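# Flip a two-coloured block end over end and re-stand it

## Task

A wooden block rests on the table on one of its long, narrow sides with its black side on top; one end is green and the other yellow. Lift it, rotate it end for end inside the hand, and put it back down on the same spot, standing on a long narrow side with black now facing down and the green end sitting where the yellow end used to be. It counts as failed if the arm (as opposed to the hand) touches the block; if anything other than a hand touches the block while it is noticeably tilted or displaced from its spot; if the block is released while any part of it is more than a few millimetres above the table, unless one end has already rested on the table briefly; or if the block slides more than a few millimetres within the hand during set-down. The result must hold without the robot supporting it: open the hand and withdraw at the end.

## Robot and tools

Robot: one arm ending in a five-finger right hand. Everything is tracked through a 'hand point' fixed to the palm, 0.05 m in front of it, where the index pad and thumb tip meet in a pinch. Its own axes: +z along the straightened fingers (fingertips reach 0.06 to 0.07 m past it), +y out of the palm, +x across the palm toward the little finger. Across the palm the hand extends 0.08 m on the little-finger side and 0.02 m (thumb tucked in front) to 0.09 m on the thumb side. A wrist bracket on the little-finger side sits 0.03 m beyond the point along +y and 0.11 m across; it can strike things.

Scene frame: origin on the table top under the arm base, +z up, +y to the left when looking along +x. Results report the hand point position in metres and orientation as quaternion wxyz, plus velocities (m/s, rad/s), in this frame. The printed position may be slightly wrong, worse at long reach.

The row (used by execute_actions and move): 14 numbers, each within [-1, 1], in this order: dx, dy, dz, rx, ry, rz, little, ring, middle, index, thumb_bend, thumb_turn, force_limit, speed. There is a single arm, so one row per step. The first six are an offset, not a pose: a target displacement of the hand point from its pose in the most recent result that showed it (or, before any such result in the scene, and for later calls within the same reply, from where the robot is when the action begins). They are expressed in the hand point's own axes. Scale: 1.0 equals 0.6 m for dx, dy, dz and 180 degrees for rotation; rx, ry, rz form one rotation vector. Every row in a call is measured from that same reference, not from the row before it, so all zeros drives back to the reference pose rather than holding still. The controller clips each step's command to within 100 mm and 16 degrees of the measured pose, favours position over orientation, and smooths with roughly 0.17 s lag; large moves may be unfinished when the result arrives.

Hand numbers are absolute targets: little, ring, middle, index run from -1 (curled into the palm) to +1 (straight); thumb_bend -1 fully bent to +1 straight; thumb_turn -1 in front of the palm facing the fingers to +1 beside the palm. A pinch is roughly index -0.22, thumb_bend -0.75, thumb_turn -0.57. force_limit maps linearly from about 0 N at -1 to 10 N at +1 at the fingertip (15 N for both thumb motors); it only stops closing motion. speed maps from near zero at -1 to full at +1 (full travel 0.6 s). Each motor moves only when its target changes by 0.01 or more, then locks on reaching target or force limit. Close at speed -0.9 or lower for a gentle grip. Repeating the same numbers keeps the grip. To loosen, send a target more open than hand_measured. A full-hand wrap with the thumb turned in front works for objects 0.035 to 0.08 m wide; turn the thumb before reaching the object.

Tools:
- execute_actions: {"actions": [...], "pictures": bool}. An empty list just reports the state. One action {"rows": [[14 numbers], ...], "steps": n} with up to 15 rows and steps at most 15 (each 1/30 s; the last row repeats if rows run out; default 15). One wait {"steps": n} up to 300, counted from the previous result.
- move: {"target": one 14-number row (offset as above), "speed": m/s 0.002 to 0.5, default 0.25 (rotation up to twice that in rad/s), "stop_force": N, 9 to 40, optional}. Runs a straight path lasting 0.5 to 10 s; it does not avoid obstacles and the hand may overshoot speed near full arm extension. With stop_force, the path halts when the wrist sensor feels that much extra push along the direction to the target, then backs off two steps; use it only for non-rotating moves, slowly, and omit it when leaving a surface. The result adds a 'move:' line with the ending (done, contact, off_target, moving, held, fault) and limits (paced = clipped, held = some steps blocked) and the remaining distance.
- wait: {"seconds": 0 to 10}; sends nothing new.
- zoom_image: {"camera": one of cam_head_left, cam_head_right, cam_high, cam_low, cam_wrist, "region": [x0, y0, x1, y1] pixels, at most 504 by 504}.
- show_instructions: shows the reference image pages.
- finished_scene: {"scene": number}; ends the scene irreversibly and reports success.

Result lines: hand_measured, hand_stopped_by (moving, target, force, stalled, fault) and hand_load_n (positive when pushed open; near 0 means the grip was lost) list six values in motor order. 'Wrist force' and 'Wrist torque' are in the hand point's axes with offsets up to about 4 N, noise up to 2.4 N, saturating near 50 N. 'pose unreachable' and HELD mean the clearance check altered or dropped a command. 'Hand target' shows where the controller is currently driving. MOTOR HOT warns from 70 °C; at 85 °C the arm brakes until cooled.

Avoid: hard contact, since the arm is stiff and a target only slightly past a firm surface can trigger a stop; joint torque at its limit (wrist joints 25.7 N m, others 138 N m) or 150 N of external force halts the arm for 10 s. Move slowly near the table, keep the arm and bracket off the block, never knock anything off the table, and do not release the block in mid-air.

Each tool is called after "Request:" by a JSON object that holds its "fn" and its "kwargs", one argument or row to a line.

## Session

Request:
{"fn": "execute_actions", "kwargs": {
  "actions": []
}}

Scene clock: 0.00 s of 6000.00 s.
end_effector_position=(+0.2223, +0.0428, +0.2988) hand_measured=(+1.000, +1.000, +1.000, +1.000, +1.000, +1.000) hand_load_n=(+0.0, +0.0, +0.0, +0.0, +0.0, +0.0) hand_stopped_by=(target, target, target, target, target, target) hand_force_limit=0.00 hand_speed=-0.80 end_effector_quat_wxyz=(+0.064, +0.768, +0.635, -0.049) end_effector_velocity=(-0.000, +0.001, -0.000) end_effector_angular_velocity=(+0.002, +0.002, -0.000)
Joint positions: [ 0.804 -1.476  2.15   1.106  2.033  0.863]
Joint velocities: [ 0.     0.001 -0.    -0.    -0.002  0.001]
Wrist force (N, on the end effector, along its own x y z axes, offset not removed): no reading
Wrist torque (N m, same axes, about the end effector's origin, offset not removed): no reading
Hand target: +0.222, +0.043, +0.299; +0.064, +0.768, +0.635, -0.049
camera_calibration (this result's frames):
cam_wrist: T_world_to_cam=[[0.965508, -0.257107, 0.0411071, -0.219857], [-0.226948, -0.753622, 0.616887, -0.0957977], [-0.127627, -0.604938, -0.785978, 0.418121], [0, 0, 0, 1]] pos_world=[0.243896, 0.124215, 0.396768]

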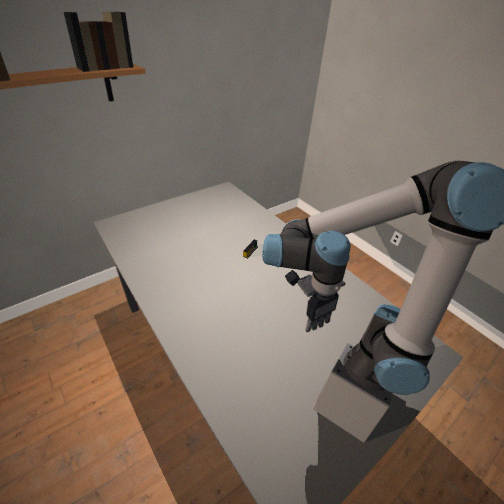

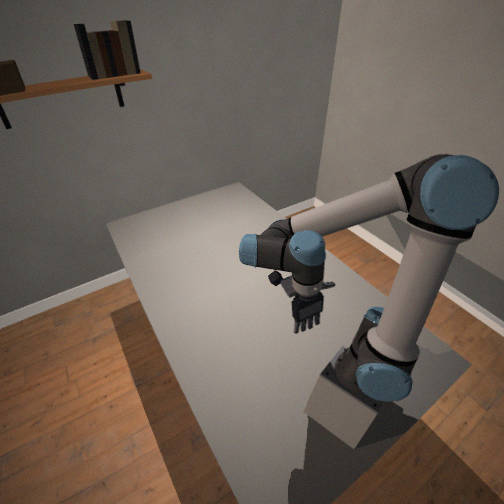

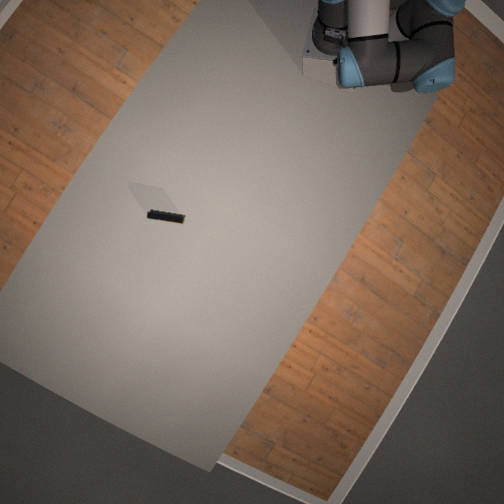

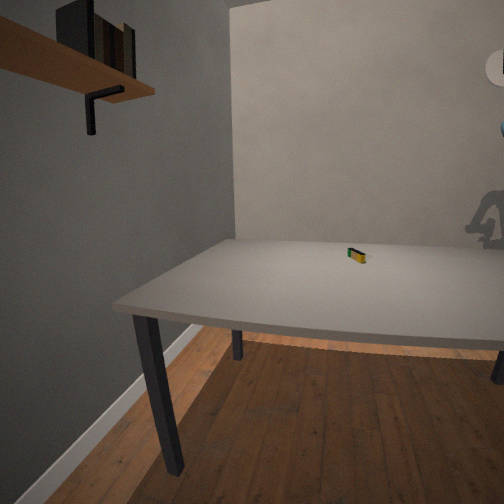

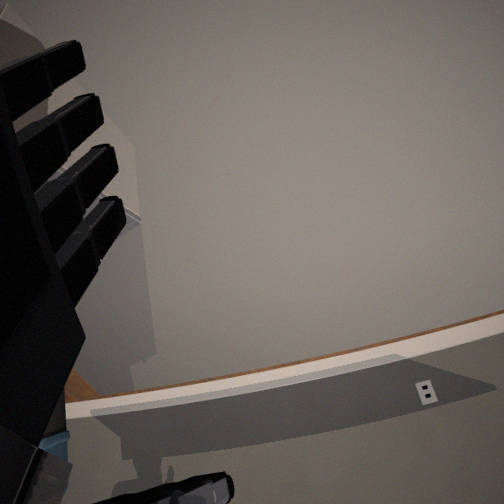

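Request:
{"fn": "zoom_image", "kwargs": {
  "camera": "cam_high",
  "region": [135, 185, 195, 245]
}}

Request:
{"fn": "zoom_image", "kwargs": {
  "camera": "cam_low",
  "region": [330, 230, 390, 280]
}}

Request:
{"fn": "zoom_image", "kwargs": {
  "camera": "cam_head_left",
  "region": [225, 225, 275, 275]
}}

Region (135, 185, 195, 245) of cam_high's 504x504 image, scaled by 8.400, with more detail than that image has.

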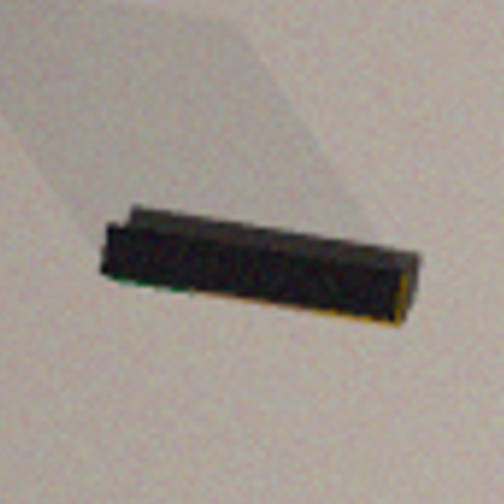

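Region (330, 230, 390, 280) of cam_low's 504x504 image, scaled by 8.400, with more detail than that image has.

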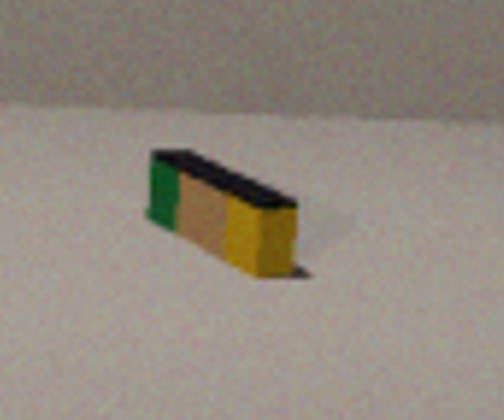

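Region (225, 225, 275, 275) of cam_head_left's 504x504 image, scaled by 10.080, with more detail than that image has.

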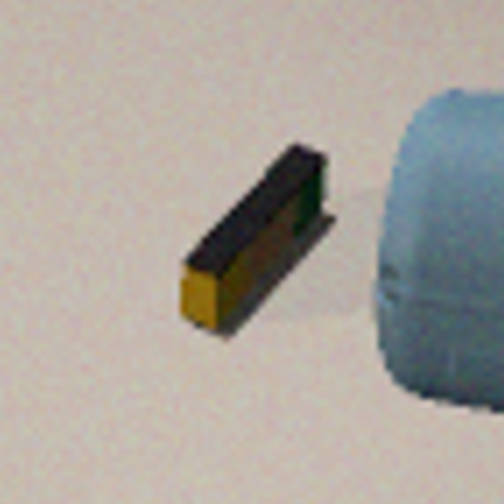

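Request:
{"fn": "move", "kwargs": {
  "target": [-0.0898,0.9769,0.4194,0.22047,0.47143,0.67802, 1,1,1,0.25,-0.40,-0.57,0,-0.5],
  "speed": 0.33
}}

Scene clock: 121.83 s of 6000.00 s.
end_effector_position=(+0.7900, -0.1573, +0.0809) hand_measured=(+1.000, +1.000, +1.000, +0.250, -0.400, -0.570) hand_load_n=(+0.0, +0.0, +0.0, +0.0, +0.0, +0.0) hand_stopped_by=(target, target, target, target, target, target) hand_force_limit=0.00 hand_speed=-0.50 end_effector_quat_wxyz=(-0.483, +0.707, -0.427, +0.291) end_effector_velocity=(+0.001, -0.000, -0.001) end_effector_angular_velocity=(+0.002, +0.000, -0.011)
Joint positions: [-0.382 -0.75   1.067  0.298  0.76   2.294]
Joint velocities: [ 0.001 -0.002  0.008 -0.017  0.007  0.015]
Wrist force (N, on the end effector, along its own x y z axes, offset not removed): [-1.3 -1.5 2.1]
Wrist torque (N m, same axes, about the end effector's origin, offset not removed): [-0.34 0.10 -0.04]
Hand target: +0.790, -0.157, +0.081; -0.483, +0.707, -0.427, +0.291
Off the commanded pose: 0.001 m, 0 deg.
After step 90, 114.20 s passed at rest.
move: done
camera_calibration (this result's frames):
cam_wrist: T_world_to_cam=[[-0.350838, -0.100511, -0.931027, 0.332731], [-0.789307, 0.566727, 0.236252, 0.699429], [0.503892, 0.817752, -0.278163, -0.11789], [0, 0, 0, 1]] pos_world=[0.728203, -0.266538, 0.111747]

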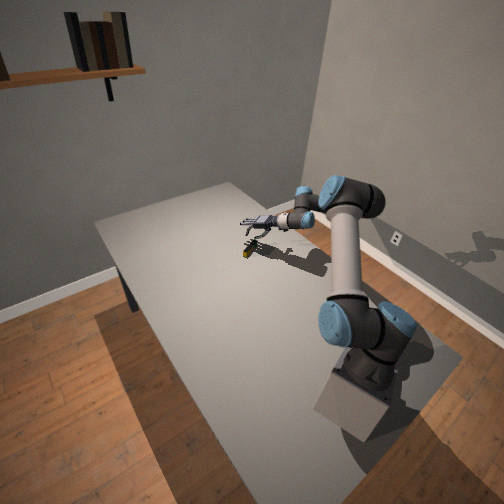

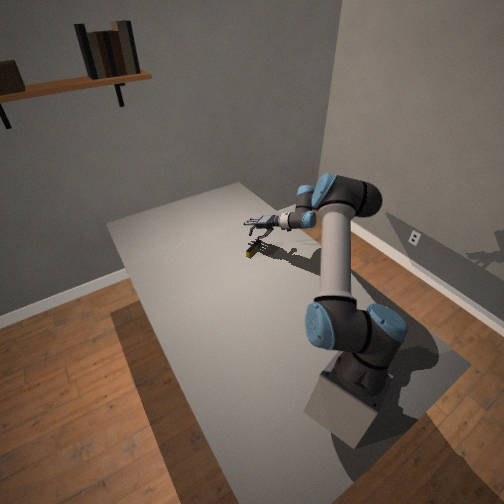

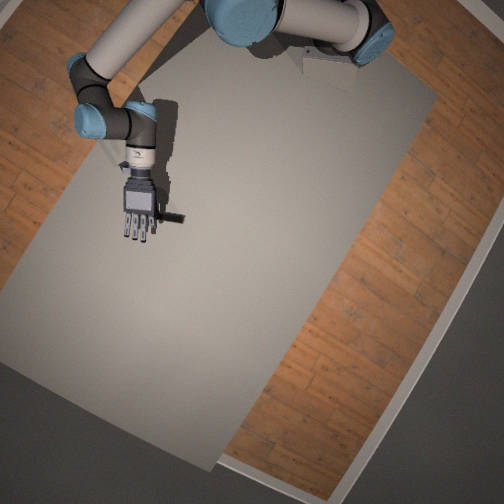

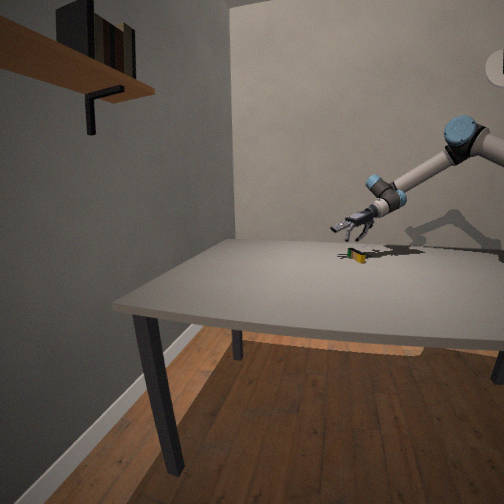

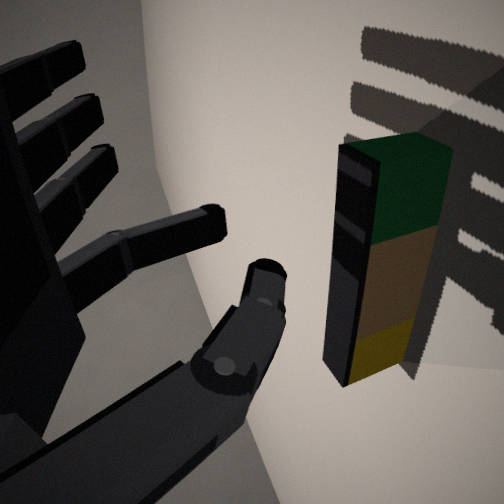

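Request:
{"fn": "execute_actions", "kwargs": {
  "actions": []
}}

Scene clock: 143.50 s of 6000.00 s.
end_effector_position=(+0.7901, -0.1573, +0.0809) hand_measured=(+1.000, +1.000, +1.000, +0.250, -0.400, -0.570) hand_load_n=(+0.0, +0.0, +0.0, +0.0, +0.0, +0.0) hand_stopped_by=(target, target, target, target, target, target) hand_force_limit=0.00 hand_speed=-0.50 end_effector_quat_wxyz=(-0.483, +0.707, -0.427, +0.291) end_effector_velocity=(-0.000, -0.000, +0.000) end_effector_angular_velocity=(+0.001, -0.000, +0.000)
Joint positions: [-0.381 -0.75   1.068  0.297  0.761  2.295]
Joint velocities: [-0.    -0.    -0.     0.    -0.001  0.   ]
Wrist force (N, on the end effector, along its own x y z axes, offset not removed): [0.6 1.1 -0.2]
Wrist torque (N m, same axes, about the end effector's origin, offset not removed): [0.27 -0.07 0.23]
Hand target: +0.790, -0.157, +0.081; -0.483, +0.707, -0.427, +0.291
Off the commanded pose: 0.002 m, 0 deg.
Steps of this call (steps 1 to 90: nothing new was sent; then 18.67 s passed at rest). Readings (end_effector_position | what the end effector reports):
1: (+0.7901, -0.1573, +0.0809) | hand_measured=(+1.000, +1.000, +1.000, +0.250, -0.400, -0.570) hand_load_n=(+0.0, +0.0, +0.0, +0.0, +0.0, +0.0) hand_stopped_by=(target, target, target, target, target, target) hand_force_limit=0.00 hand_speed=-0.50
2: (+0.7901, -0.1573, +0.0809) | hand_measured=(+1.000, +1.000, +1.000, +0.250, -0.400, -0.570) hand_load_n=(+0.0, +0.0, +0.0, +0.0, +0.0, +0.0) hand_stopped_by=(target, target, target, target, target, target) hand_force_limit=0.00 hand_speed=-0.50
4: (+0.7901, -0.1573, +0.0809) | hand_measured=(+1.000, +1.000, +1.000, +0.250, -0.400, -0.570) hand_load_n=(+0.0, +0.0, +0.0, +0.0, +0.0, +0.0) hand_stopped_by=(target, target, target, target, target, target) hand_force_limit=0.00 hand_speed=-0.50
8: (+0.7901, -0.1573, +0.0809) | hand_measured=(+1.000, +1.000, +1.000, +0.250, -0.400, -0.570) hand_load_n=(+0.0, +0.0, +0.0, +0.0, +0.0, +0.0) hand_stopped_by=(target, target, target, target, target, target) hand_force_limit=0.00 hand_speed=-0.50
90: the state above
camera_calibration (this result's frames):
cam_wrist: T_world_to_cam=[[-0.350713, -0.100083, -0.93112, 0.332781], [-0.788909, 0.567315, 0.23617, 0.69929], [0.504602, 0.817396, -0.277921, -0.118557], [0, 0, 0, 1]] pos_world=[0.728211, -0.266505, 0.111759]

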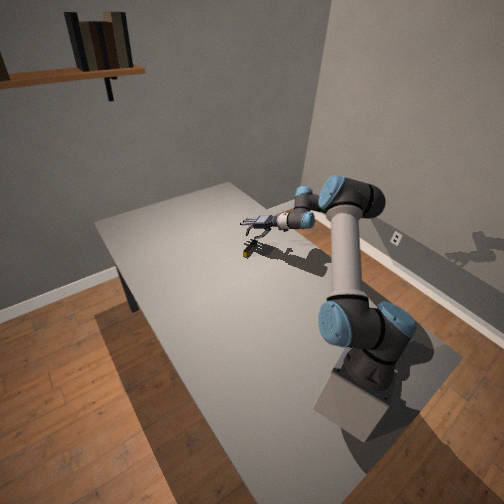

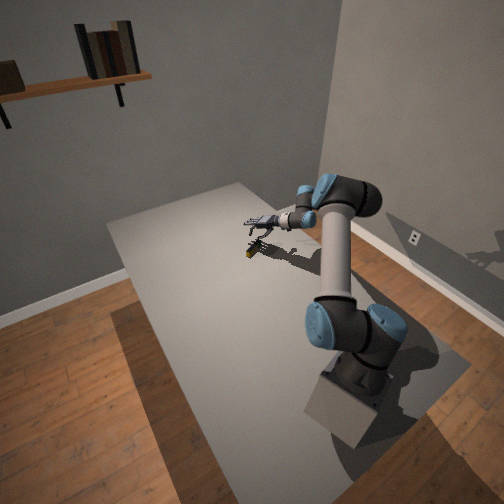

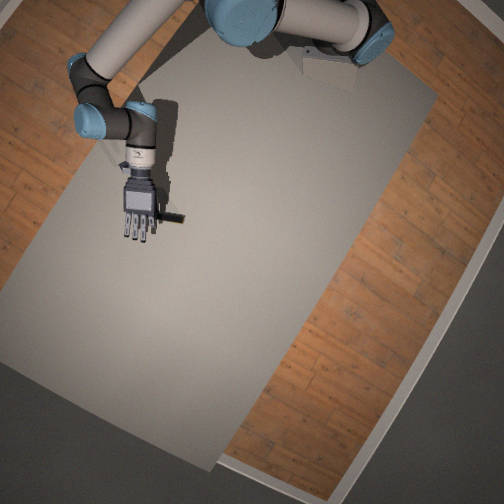

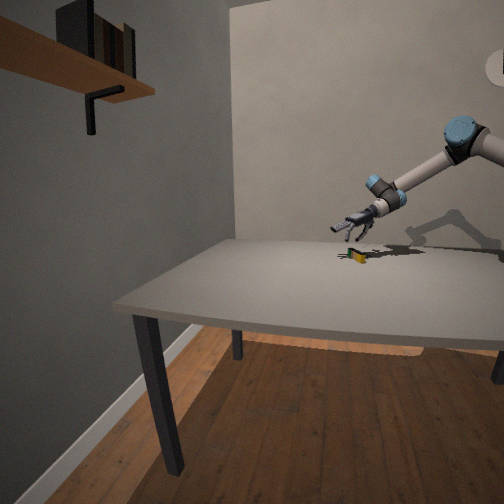

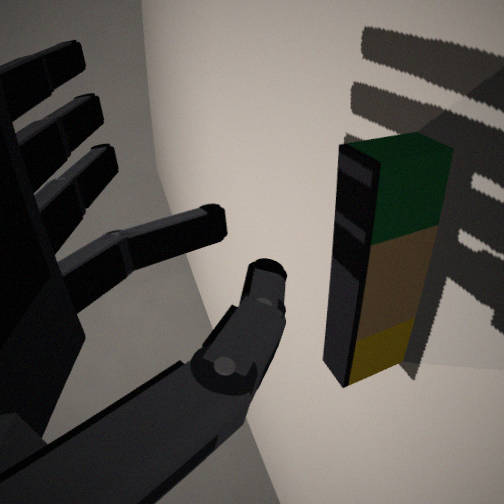

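Request:
{"fn": "zoom_image", "kwargs": {
  "camera": "cam_wrist",
  "region": [320, 120, 470, 270]
}}

Request:
{"fn": "zoom_image", "kwargs": {
  "camera": "cam_wrist",
  "region": [300, 260, 450, 410]
}}

Region (320, 120, 470, 270) of cam_wrist's 504x504 image, scaled by 3.360, with more detail than that image has.

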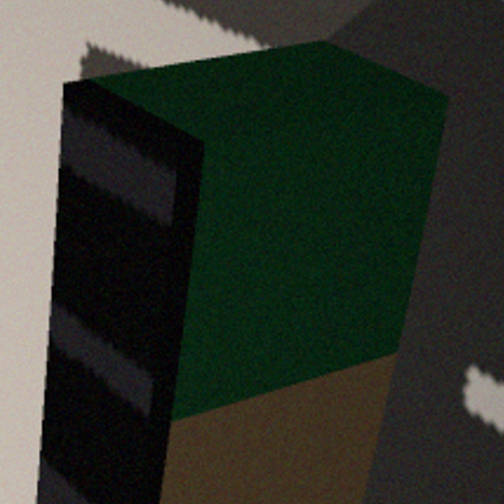

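Region (300, 260, 450, 410) of cam_wrist's 504x504 image, scaled by 3.360, with more detail than that image has.

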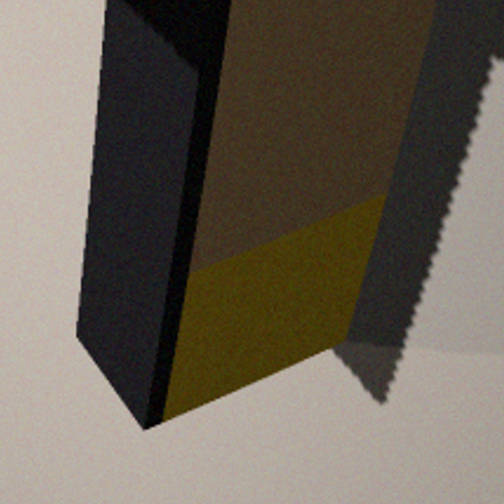

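Request:
{"fn": "move", "kwargs": {
  "target": [0.0082, 0.0418, 0.0030, 0, 0.0062, 0.0024, 1, 1, 1, 0.25, -0.40, -0.57, 0, -0.5],
  "speed": 0.05
}}

Scene clock: 205.80 s of 6000.00 s.
end_effector_position=(+0.7858, -0.1652, +0.0570) hand_measured=(+1.000, +1.000, +1.000, +0.250, -0.400, -0.570) hand_load_n=(+0.0, +0.0, +0.0, +0.0, +0.0, +0.0) hand_stopped_by=(target, target, target, target, target, target) hand_force_limit=0.00 hand_speed=-0.50 end_effector_quat_wxyz=(-0.480, +0.702, -0.434, +0.296) end_effector_velocity=(-0.000, -0.000, -0.002) end_effector_angular_velocity=(-0.000, +0.000, -0.001)
Joint positions: [-0.401 -0.733  1.093  0.245  0.757  2.302]
Joint velocities: [-0.001  0.002  0.001 -0.003  0.     0.   ]
Wrist force (N, on the end effector, along its own x y z axes, offset not removed): [2.4 1.8 2.9]
Wrist torque (N m, same axes, about the end effector's origin, offset not removed): [0.02 -0.43 0.34]
Hand target: +0.786, -0.165, +0.057; -0.480, +0.702, -0.434, +0.296
Off the commanded pose: 0.000 m, 0 deg.
After step 90, 58.43 s passed at rest.
move: done
camera_calibration (this result's frames):
cam_wrist: T_world_to_cam=[[-0.352678, -0.0928503, -0.931127, 0.31098], [-0.776962, 0.583602, 0.23609, 0.699267], [0.521486, 0.806714, -0.277965, -0.131668], [0, 0, 0, 1]] pos_world=[0.721643, -0.273, 0.0878733]

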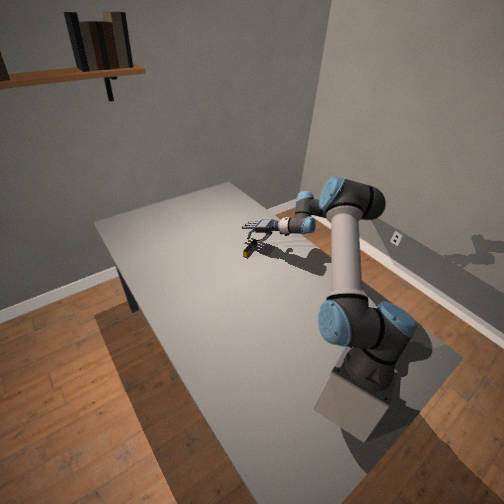

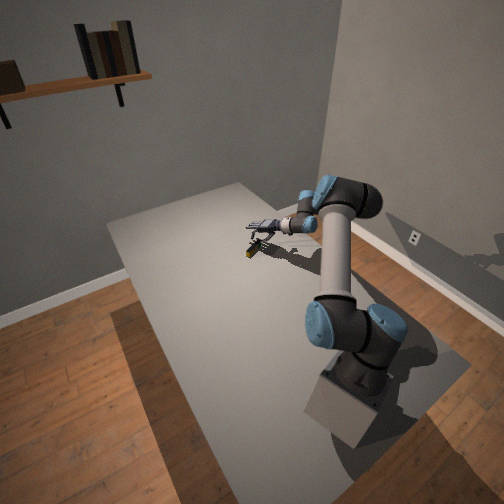

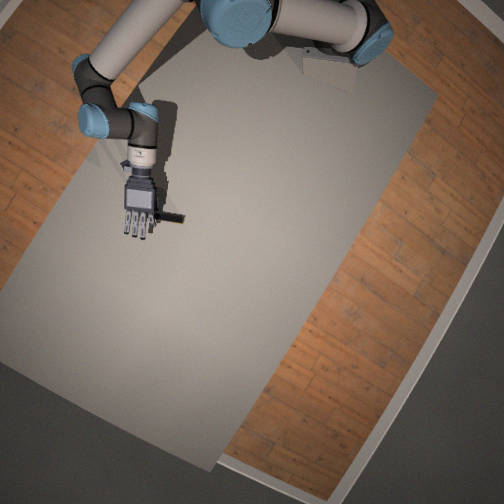

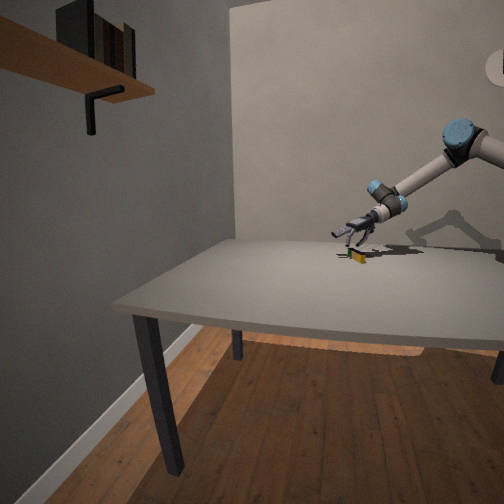

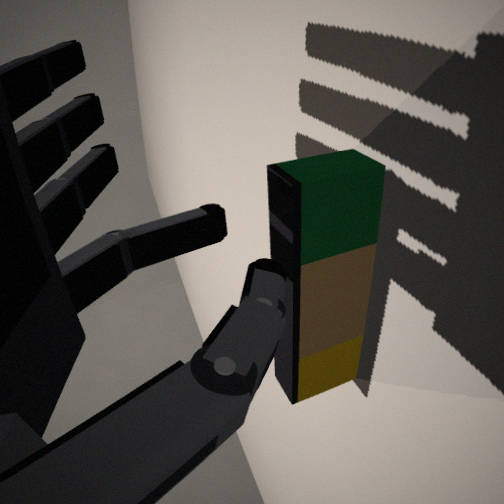

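Request:
{"fn": "zoom_image", "kwargs": {
  "camera": "cam_wrist",
  "region": [250, 135, 400, 285]
}}

Request:
{"fn": "zoom_image", "kwargs": {
  "camera": "cam_wrist",
  "region": [250, 270, 400, 420]
}}

Region (250, 135, 400, 285) of cam_wrist's 504x504 image, scaled by 3.360, with more detail than that image has.

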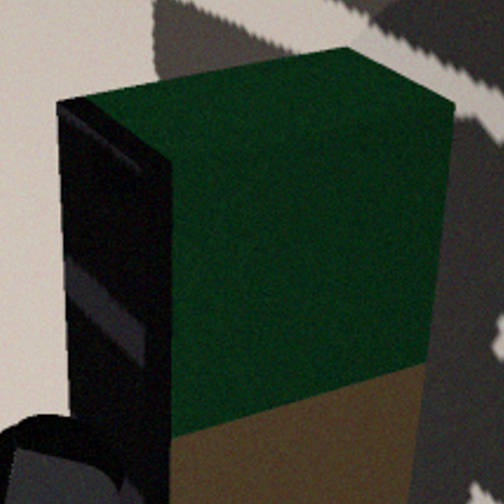

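Region (250, 270, 400, 420) of cam_wrist's 504x504 image, scaled by 3.360, with more detail than that image has.

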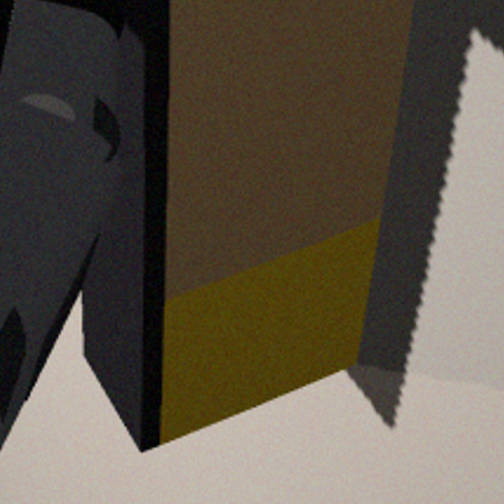

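Request:
{"fn": "move", "kwargs": {
  "target": [0.0002, 0.0467, 0.0209, 0, 0, 0, 1, 1, 1, 0.25, -0.40, -0.57, 0, -0.5],
  "speed": 0.04
}}

Scene clock: 235.77 s of 6000.00 s.
end_effector_position=(+0.7872, -0.1646, +0.0265) hand_measured=(+1.000, +1.000, +1.000, +0.250, -0.400, -0.570) hand_load_n=(+0.0, +0.0, +0.0, +0.0, +0.0, +0.0) hand_stopped_by=(target, target, target, target, target, target) hand_force_limit=0.00 hand_speed=-0.50 end_effector_quat_wxyz=(-0.480, +0.702, -0.434, +0.296) end_effector_velocity=(+0.000, -0.000, -0.001) end_effector_angular_velocity=(-0.001, -0.002, +0.001)
Joint positions: [-0.41  -0.684  1.081  0.214  0.751  2.295]
Joint velocities: [-0.001  0.002 -0.001 -0.002 -0.002 -0.002]
Wrist force (N, on the end effector, along its own x y z axes, offset not removed): [0.3 2.0 0.4]
Wrist torque (N m, same axes, about the end effector's origin, offset not removed): [0.15 -0.12 0.08]
Hand target: +0.787, -0.165, +0.026; -0.480, +0.702, -0.434, +0.296
Off the commanded pose: 0.000 m, 0 deg.
After step 90, 25.87 s passed at rest.
move: done
camera_calibration (this result's frames):
cam_wrist: T_world_to_cam=[[-0.352667, -0.0928495, -0.931131, 0.283066], [-0.776959, 0.583611, 0.236078, 0.707205], [0.521499, 0.806707, -0.277961, -0.141286], [0, 0, 0, 1]] pos_world=[0.722977, -0.272474, 0.0573439]

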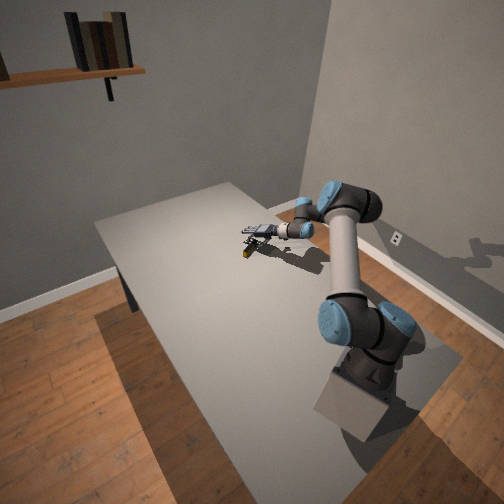

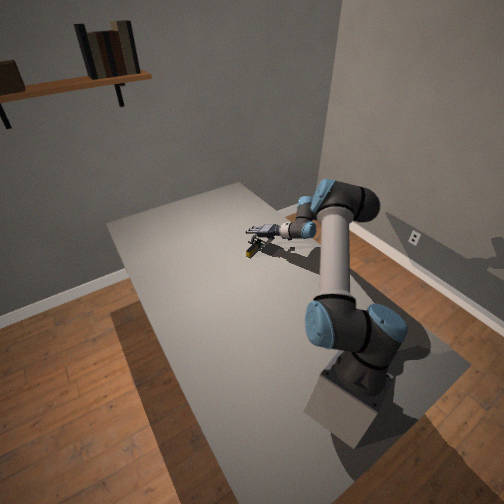

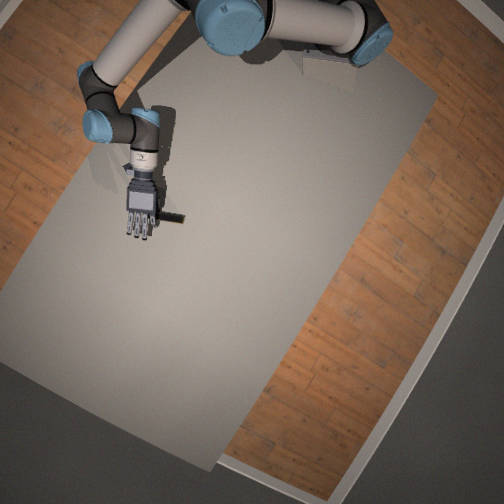

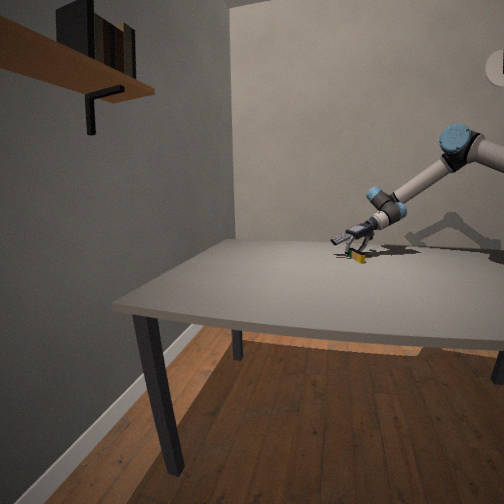

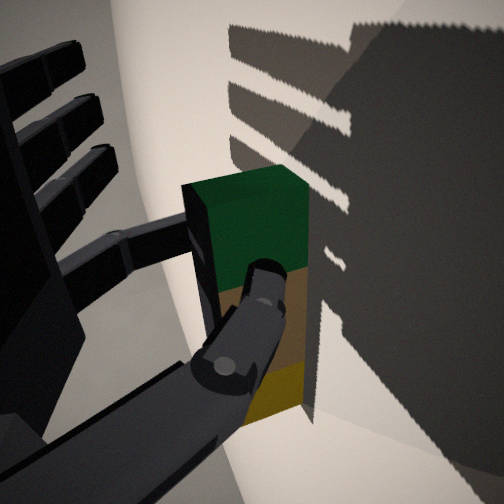

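Request:
{"fn": "zoom_image", "kwargs": {
  "camera": "cam_wrist",
  "region": [170, 150, 330, 310]
}}

Region (170, 150, 330, 310) of cam_wrist's 504x504 image, scaled by 3.150, with more detail than that image has.

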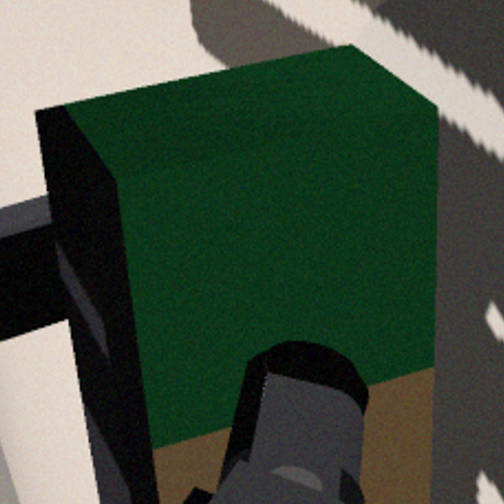

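Request:
{"fn": "move", "kwargs": {
  "target": [0.0003, -0.0018, 0.0046, 0, 0, 0, 1, 1, 1, 0.08, -0.40, -0.57, -0.6, -0.7],
  "speed": 0.008
}}

Scene clock: 255.70 s of 6000.00 s.
end_effector_position=(+0.7898, -0.1635, +0.0265) hand_measured=(+1.000, +1.000, +1.000, +0.080, -0.400, -0.570) hand_load_n=(+0.0, +0.0, +0.0, +0.0, +0.0, +0.0) hand_stopped_by=(target, target, target, target, target, target) hand_force_limit=-0.60 hand_speed=-0.70 end_effector_quat_wxyz=(-0.480, +0.702, -0.434, +0.296) end_effector_velocity=(+0.001, +0.000, +0.001) end_effector_angular_velocity=(+0.001, -0.001, +0.000)
Joint positions: [-0.406 -0.679  1.072  0.216  0.754  2.298]
Joint velocities: [ 0.001  0.    -0.003  0.001 -0.001  0.002]
Wrist force (N, on the end effector, along its own x y z axes, offset not removed): [-2.5 -0.5 1.4]
Wrist torque (N m, same axes, about the end effector's origin, offset not removed): [-0.31 0.35 0.03]
Hand target: +0.790, -0.163, +0.026; -0.480, +0.702, -0.434, +0.296
Off the commanded pose: 0.000 m, 0 deg.
After step 90, 16.23 s passed at rest.
move: done
camera_calibration (this result's frames):
cam_wrist: T_world_to_cam=[[-0.35267, -0.0928478, -0.93113, 0.284103], [-0.776951, 0.583622, 0.236078, 0.708613], [0.521508, 0.8067, -0.277964, -0.143596], [0, 0, 0, 1]] pos_world=[0.725639, -0.271344, 0.0573344]

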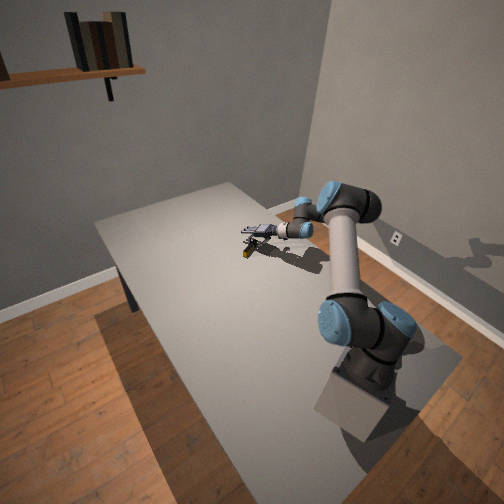

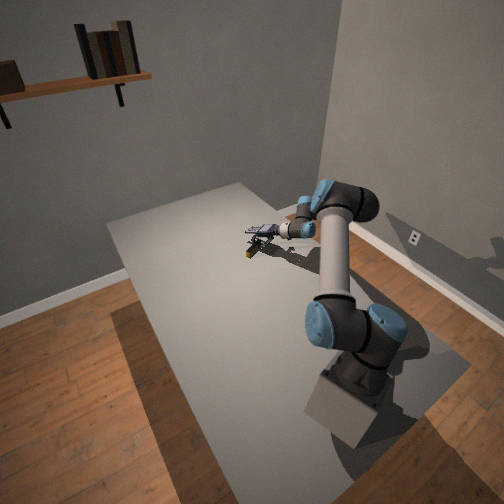

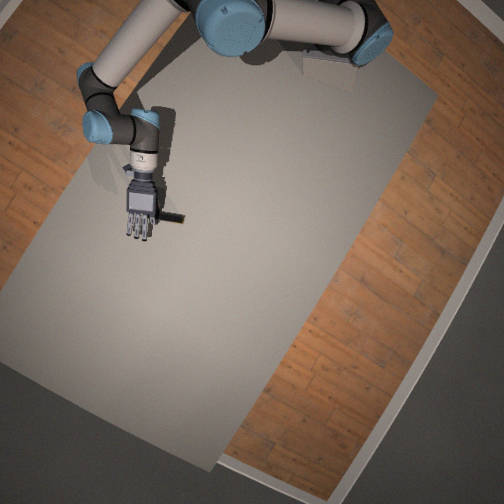

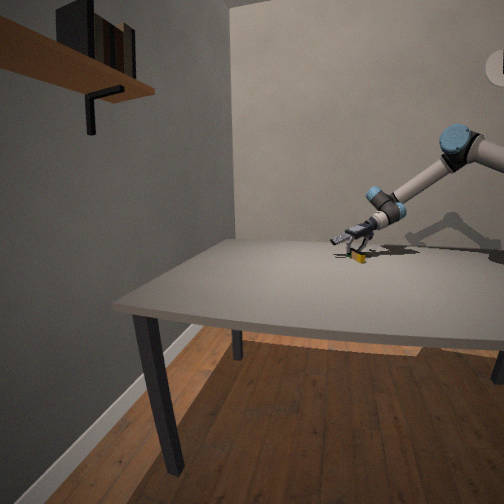

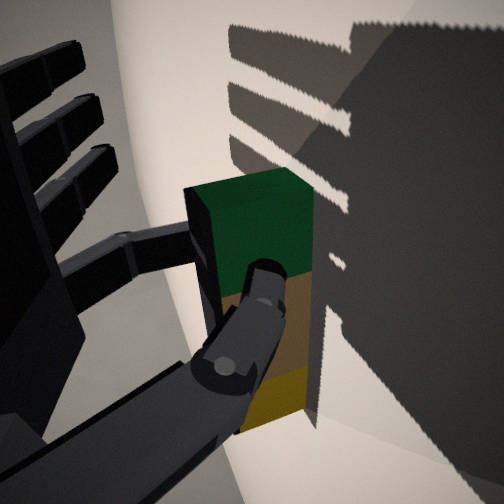

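Request:
{"fn": "execute_actions", "kwargs": {
  "actions": [
    {"rows": [[0.0001, -0.0004, 0.0010, 0, 0, 0, 1, 1, 1, -0.25, -0.40, -0.57, 0.75, -0.93]], "steps": 15}
  ],
  "pictures": false
}}

Request:
{"fn": "execute_actions", "kwargs": {
  "actions": [
    {"steps": 20}
  ]
}}

Scene clock: 262.60 s of 6000.00 s.
end_effector_position=(+0.7904, -0.1633, +0.0265) hand_measured=(+1.000, +1.000, +1.000, +0.034, -0.400, -0.570) hand_load_n=(+0.0, +0.0, +0.0, +0.0, +0.0, +0.0) hand_stopped_by=(target, target, target, moving, target, target) hand_force_limit=0.75 hand_speed=-0.93 end_effector_quat_wxyz=(-0.480, +0.702, -0.434, +0.296) end_effector_velocity=(+0.000, -0.000, +0.000) end_effector_angular_velocity=(+0.000, -0.001, +0.000)
Joint positions: [-0.405 -0.678  1.07   0.216  0.754  2.299]
Joint velocities: [-0.     0.    -0.001 -0.    -0.001 -0.   ]
Wrist force (N, on the end effector, along its own x y z axes, offset not removed): [-0.4 -1.8 1.1]
Wrist torque (N m, same axes, about the end effector's origin, offset not removed): [-0.44 -0.01 -0.02]
Hand target: +0.790, -0.163, +0.026; -0.480, +0.702, -0.434, +0.296
Off the commanded pose: 0.000 m, 0 deg.
Steps of this call (steps 1 to 90: nothing new was sent; then 3.40 s passed at rest; steps 91 to 105: all 15 steps of this action). Readings (end_effector_position | what the end effector reports):
91: (+0.7899, -0.1635, +0.0265) | hand_measured=(+1.000, +1.000, +1.000, +0.080, -0.400, -0.570) hand_load_n=(+0.0, +0.0, +0.0, +0.0, +0.0, +0.0) hand_stopped_by=(target, target, target, moving, target, target) hand_force_limit=0.75 hand_speed=-0.93
92: (+0.7900, -0.1634, +0.0265) | hand_measured=(+1.000, +1.000, +1.000, +0.080, -0.400, -0.570) hand_load_n=(+0.0, +0.0, +0.0, +0.0, +0.0, +0.0) hand_stopped_by=(target, target, target, moving, target, target) hand_force_limit=0.75 hand_speed=-0.93
94: (+0.7902, -0.1634, +0.0265) | hand_measured=(+1.000, +1.000, +1.000, +0.076, -0.400, -0.570) hand_load_n=(+0.0, +0.0, +0.0, +0.0, +0.0, +0.0) hand_stopped_by=(target, target, target, moving, target, target) hand_force_limit=0.75 hand_speed=-0.93
98: (+0.7904, -0.1633, +0.0265) | hand_measured=(+1.000, +1.000, +1.000, +0.060, -0.400, -0.570) hand_load_n=(+0.0, +0.0, +0.0, +0.0, +0.0, +0.0) hand_stopped_by=(target, target, target, moving, target, target) hand_force_limit=0.75 hand_speed=-0.93
105: the state above

Scene clock: 263.27 s of 6000.00 s.
end_effector_position=(+0.7904, -0.1633, +0.0265) hand_measured=(+1.000, +1.000, +1.000, -0.014, -0.398, -0.570) hand_load_n=(+0.0, +0.0, +0.0, +9.5, +3.0, -0.5) hand_stopped_by=(target, target, target, force, target, target) hand_force_limit=0.75 hand_speed=-0.93 end_effector_quat_wxyz=(-0.480, +0.702, -0.434, +0.296) end_effector_velocity=(+0.000, +0.000, +0.000) end_effector_angular_velocity=(+0.001, -0.001, +0.001)
Joint positions: [-0.405 -0.678  1.07   0.216  0.754  2.299]
Joint velocities: [ 0.     0.    -0.    -0.    -0.001  0.   ]
Wrist force (N, on the end effector, along its own x y z axes, offset not removed): [-0.2 -3.2 0.2]
Wrist torque (N m, same axes, about the end effector's origin, offset not removed): [-0.06 0.16 -0.12]
Hand target: +0.790, -0.163, +0.026; -0.480, +0.702, -0.434, +0.296
Off the commanded pose: 0.000 m, 0 deg.
Steps of this call (steps 1 to 20: nothing new was sent). Readings (end_effector_position | what the end effector reports):
1: (+0.7904, -0.1633, +0.0265) | hand_measured=(+1.000, +1.000, +1.000, +0.030, -0.400, -0.570) hand_load_n=(+0.0, +0.0, +0.0, +0.0, +0.0, +0.0) hand_stopped_by=(target, target, target, moving, target, target) hand_force_limit=0.75 hand_speed=-0.93
2: (+0.7904, -0.1633, +0.0265) | hand_measured=(+1.000, +1.000, +1.000, +0.026, -0.400, -0.570) hand_load_n=(+0.0, +0.0, +0.0, +0.0, +0.0, +0.0) hand_stopped_by=(target, target, target, moving, target, target) hand_force_limit=0.75 hand_speed=-0.93
4: (+0.7904, -0.1633, +0.0265) | hand_measured=(+1.000, +1.000, +1.000, +0.018, -0.400, -0.570) hand_load_n=(+0.0, +0.0, +0.0, +0.0, +0.0, +0.0) hand_stopped_by=(target, target, target, moving, target, target) hand_force_limit=0.75 hand_speed=-0.93
8: (+0.7904, -0.1633, +0.0265) | hand_measured=(+1.000, +1.000, +1.000, +0.004, -0.400, -0.570) hand_load_n=(+0.0, +0.0, +0.0, +3.5, +1.0, +0.0) hand_stopped_by=(target, target, target, moving, target, target) hand_force_limit=0.75 hand_speed=-0.93
20: the state above
camera_calibration (this result's frames):
cam_wrist: T_world_to_cam=[[-0.352654, -0.0928548, -0.931136, 0.284341], [-0.776963, 0.583611, 0.236064, 0.708952], [0.521502, 0.806707, -0.277957, -0.144104], [0, 0, 0, 1]] pos_world=[0.726253, -0.2711, 0.057347]

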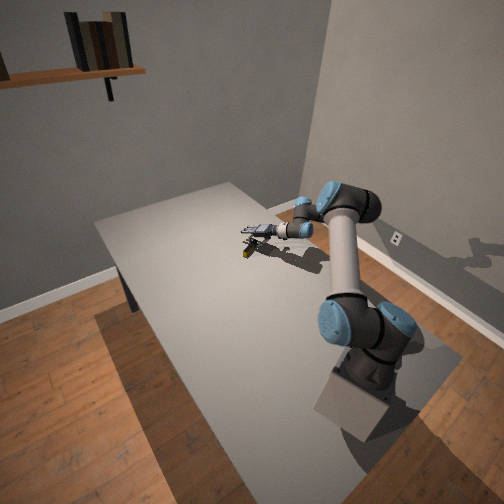

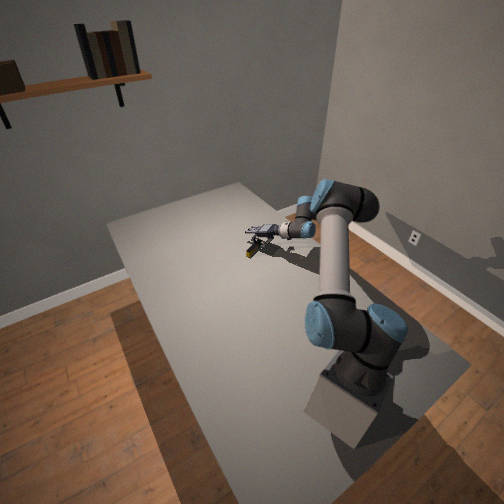

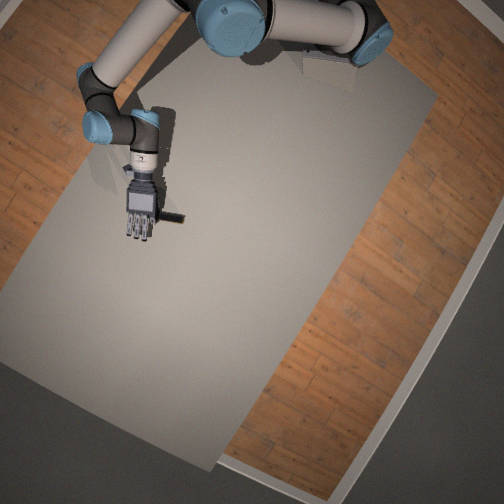

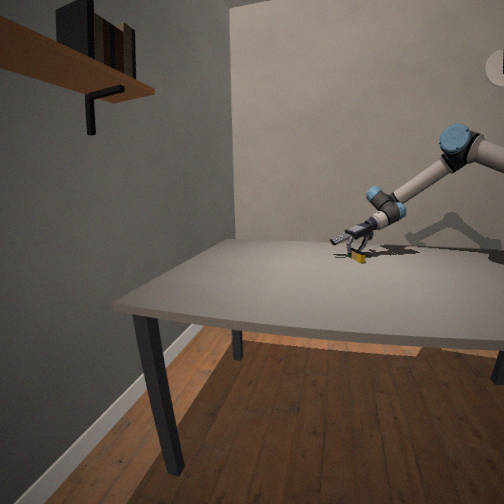

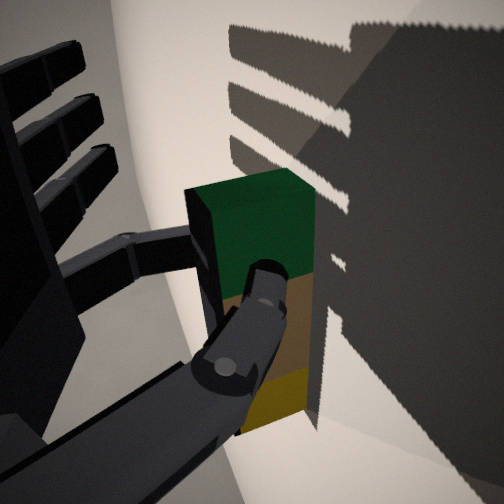

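Request:
{"fn": "move", "kwargs": {
  "target": [0, -0.0233, -0.0091, 0.0005, -0.0030, 0.0077, 1, 1, 1, -0.25, -0.40, -0.57, 0.75, -0.93],
  "speed": 0.02
}}

Scene clock: 268.30 s of 6000.00 s.
end_effector_position=(+0.7904, -0.1632, +0.0414) hand_measured=(+1.000, +1.000, +1.000, -0.014, -0.398, -0.570) hand_load_n=(+0.0, +0.0, +0.0, +8.0, +5.0, -0.5) hand_stopped_by=(target, target, target, force, target, target) hand_force_limit=0.75 hand_speed=-0.93 end_effector_quat_wxyz=(-0.486, +0.698, -0.440, +0.287) end_effector_velocity=(+0.000, -0.000, +0.002) end_effector_angular_velocity=(+0.000, -0.001, +0.001)
Joint positions: [-0.403 -0.691  1.057  0.25   0.748  2.318]
Joint velocities: [ 0.    -0.002 -0.001  0.003 -0.001 -0.   ]
Wrist force (N, on the end effector, along its own x y z axes, offset not removed): [2.0 1.1 0.5]
Wrist torque (N m, same axes, about the end effector's origin, offset not removed): [0.11 -0.32 0.09]
Hand target: +0.790, -0.163, +0.041; -0.486, +0.698, -0.440, +0.287
Off the commanded pose: 0.000 m, 0 deg.
After step 90, 1.00 s passed at rest.
move: done
camera_calibration (this result's frames):
cam_wrist: T_world_to_cam=[[-0.362092, -0.0707266, -0.929455, 0.309232], [-0.774433, 0.577778, 0.257733, 0.701589], [0.51879, 0.813124, -0.263981, -0.137365], [0, 0, 0, 1]] pos_world=[0.726568, -0.271797, 0.0703331]

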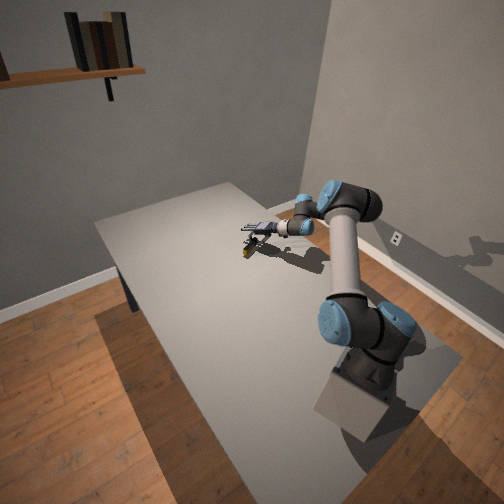

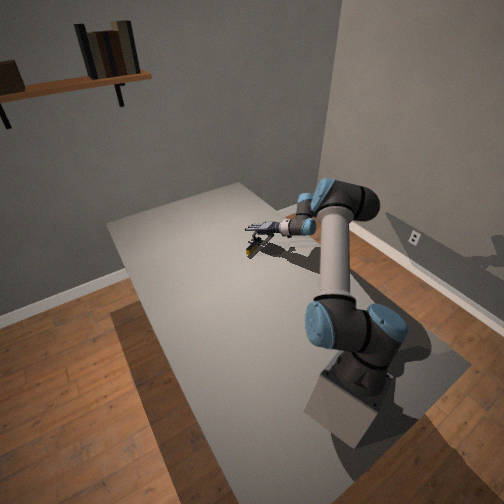

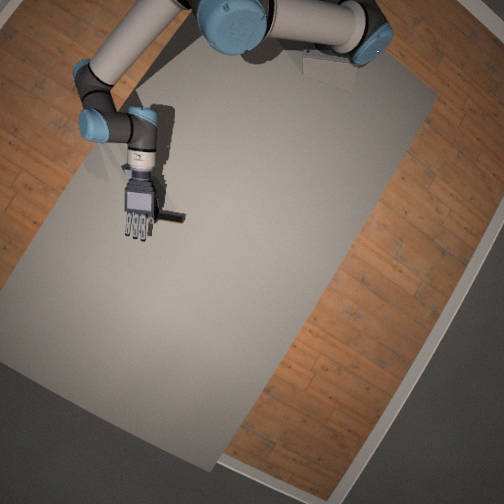

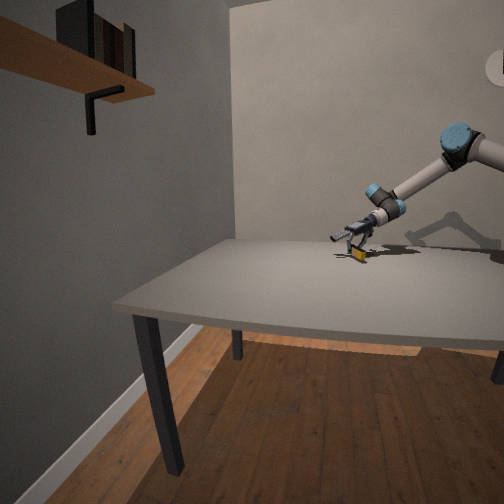

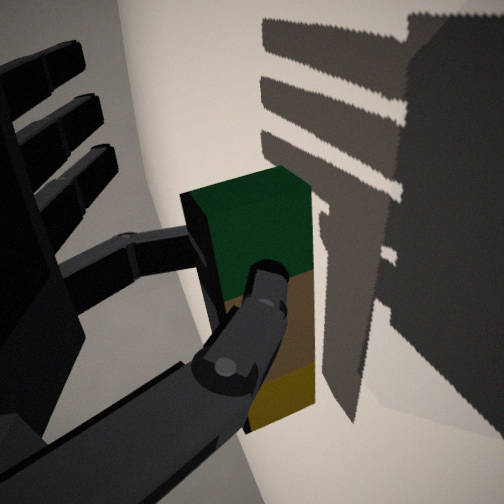

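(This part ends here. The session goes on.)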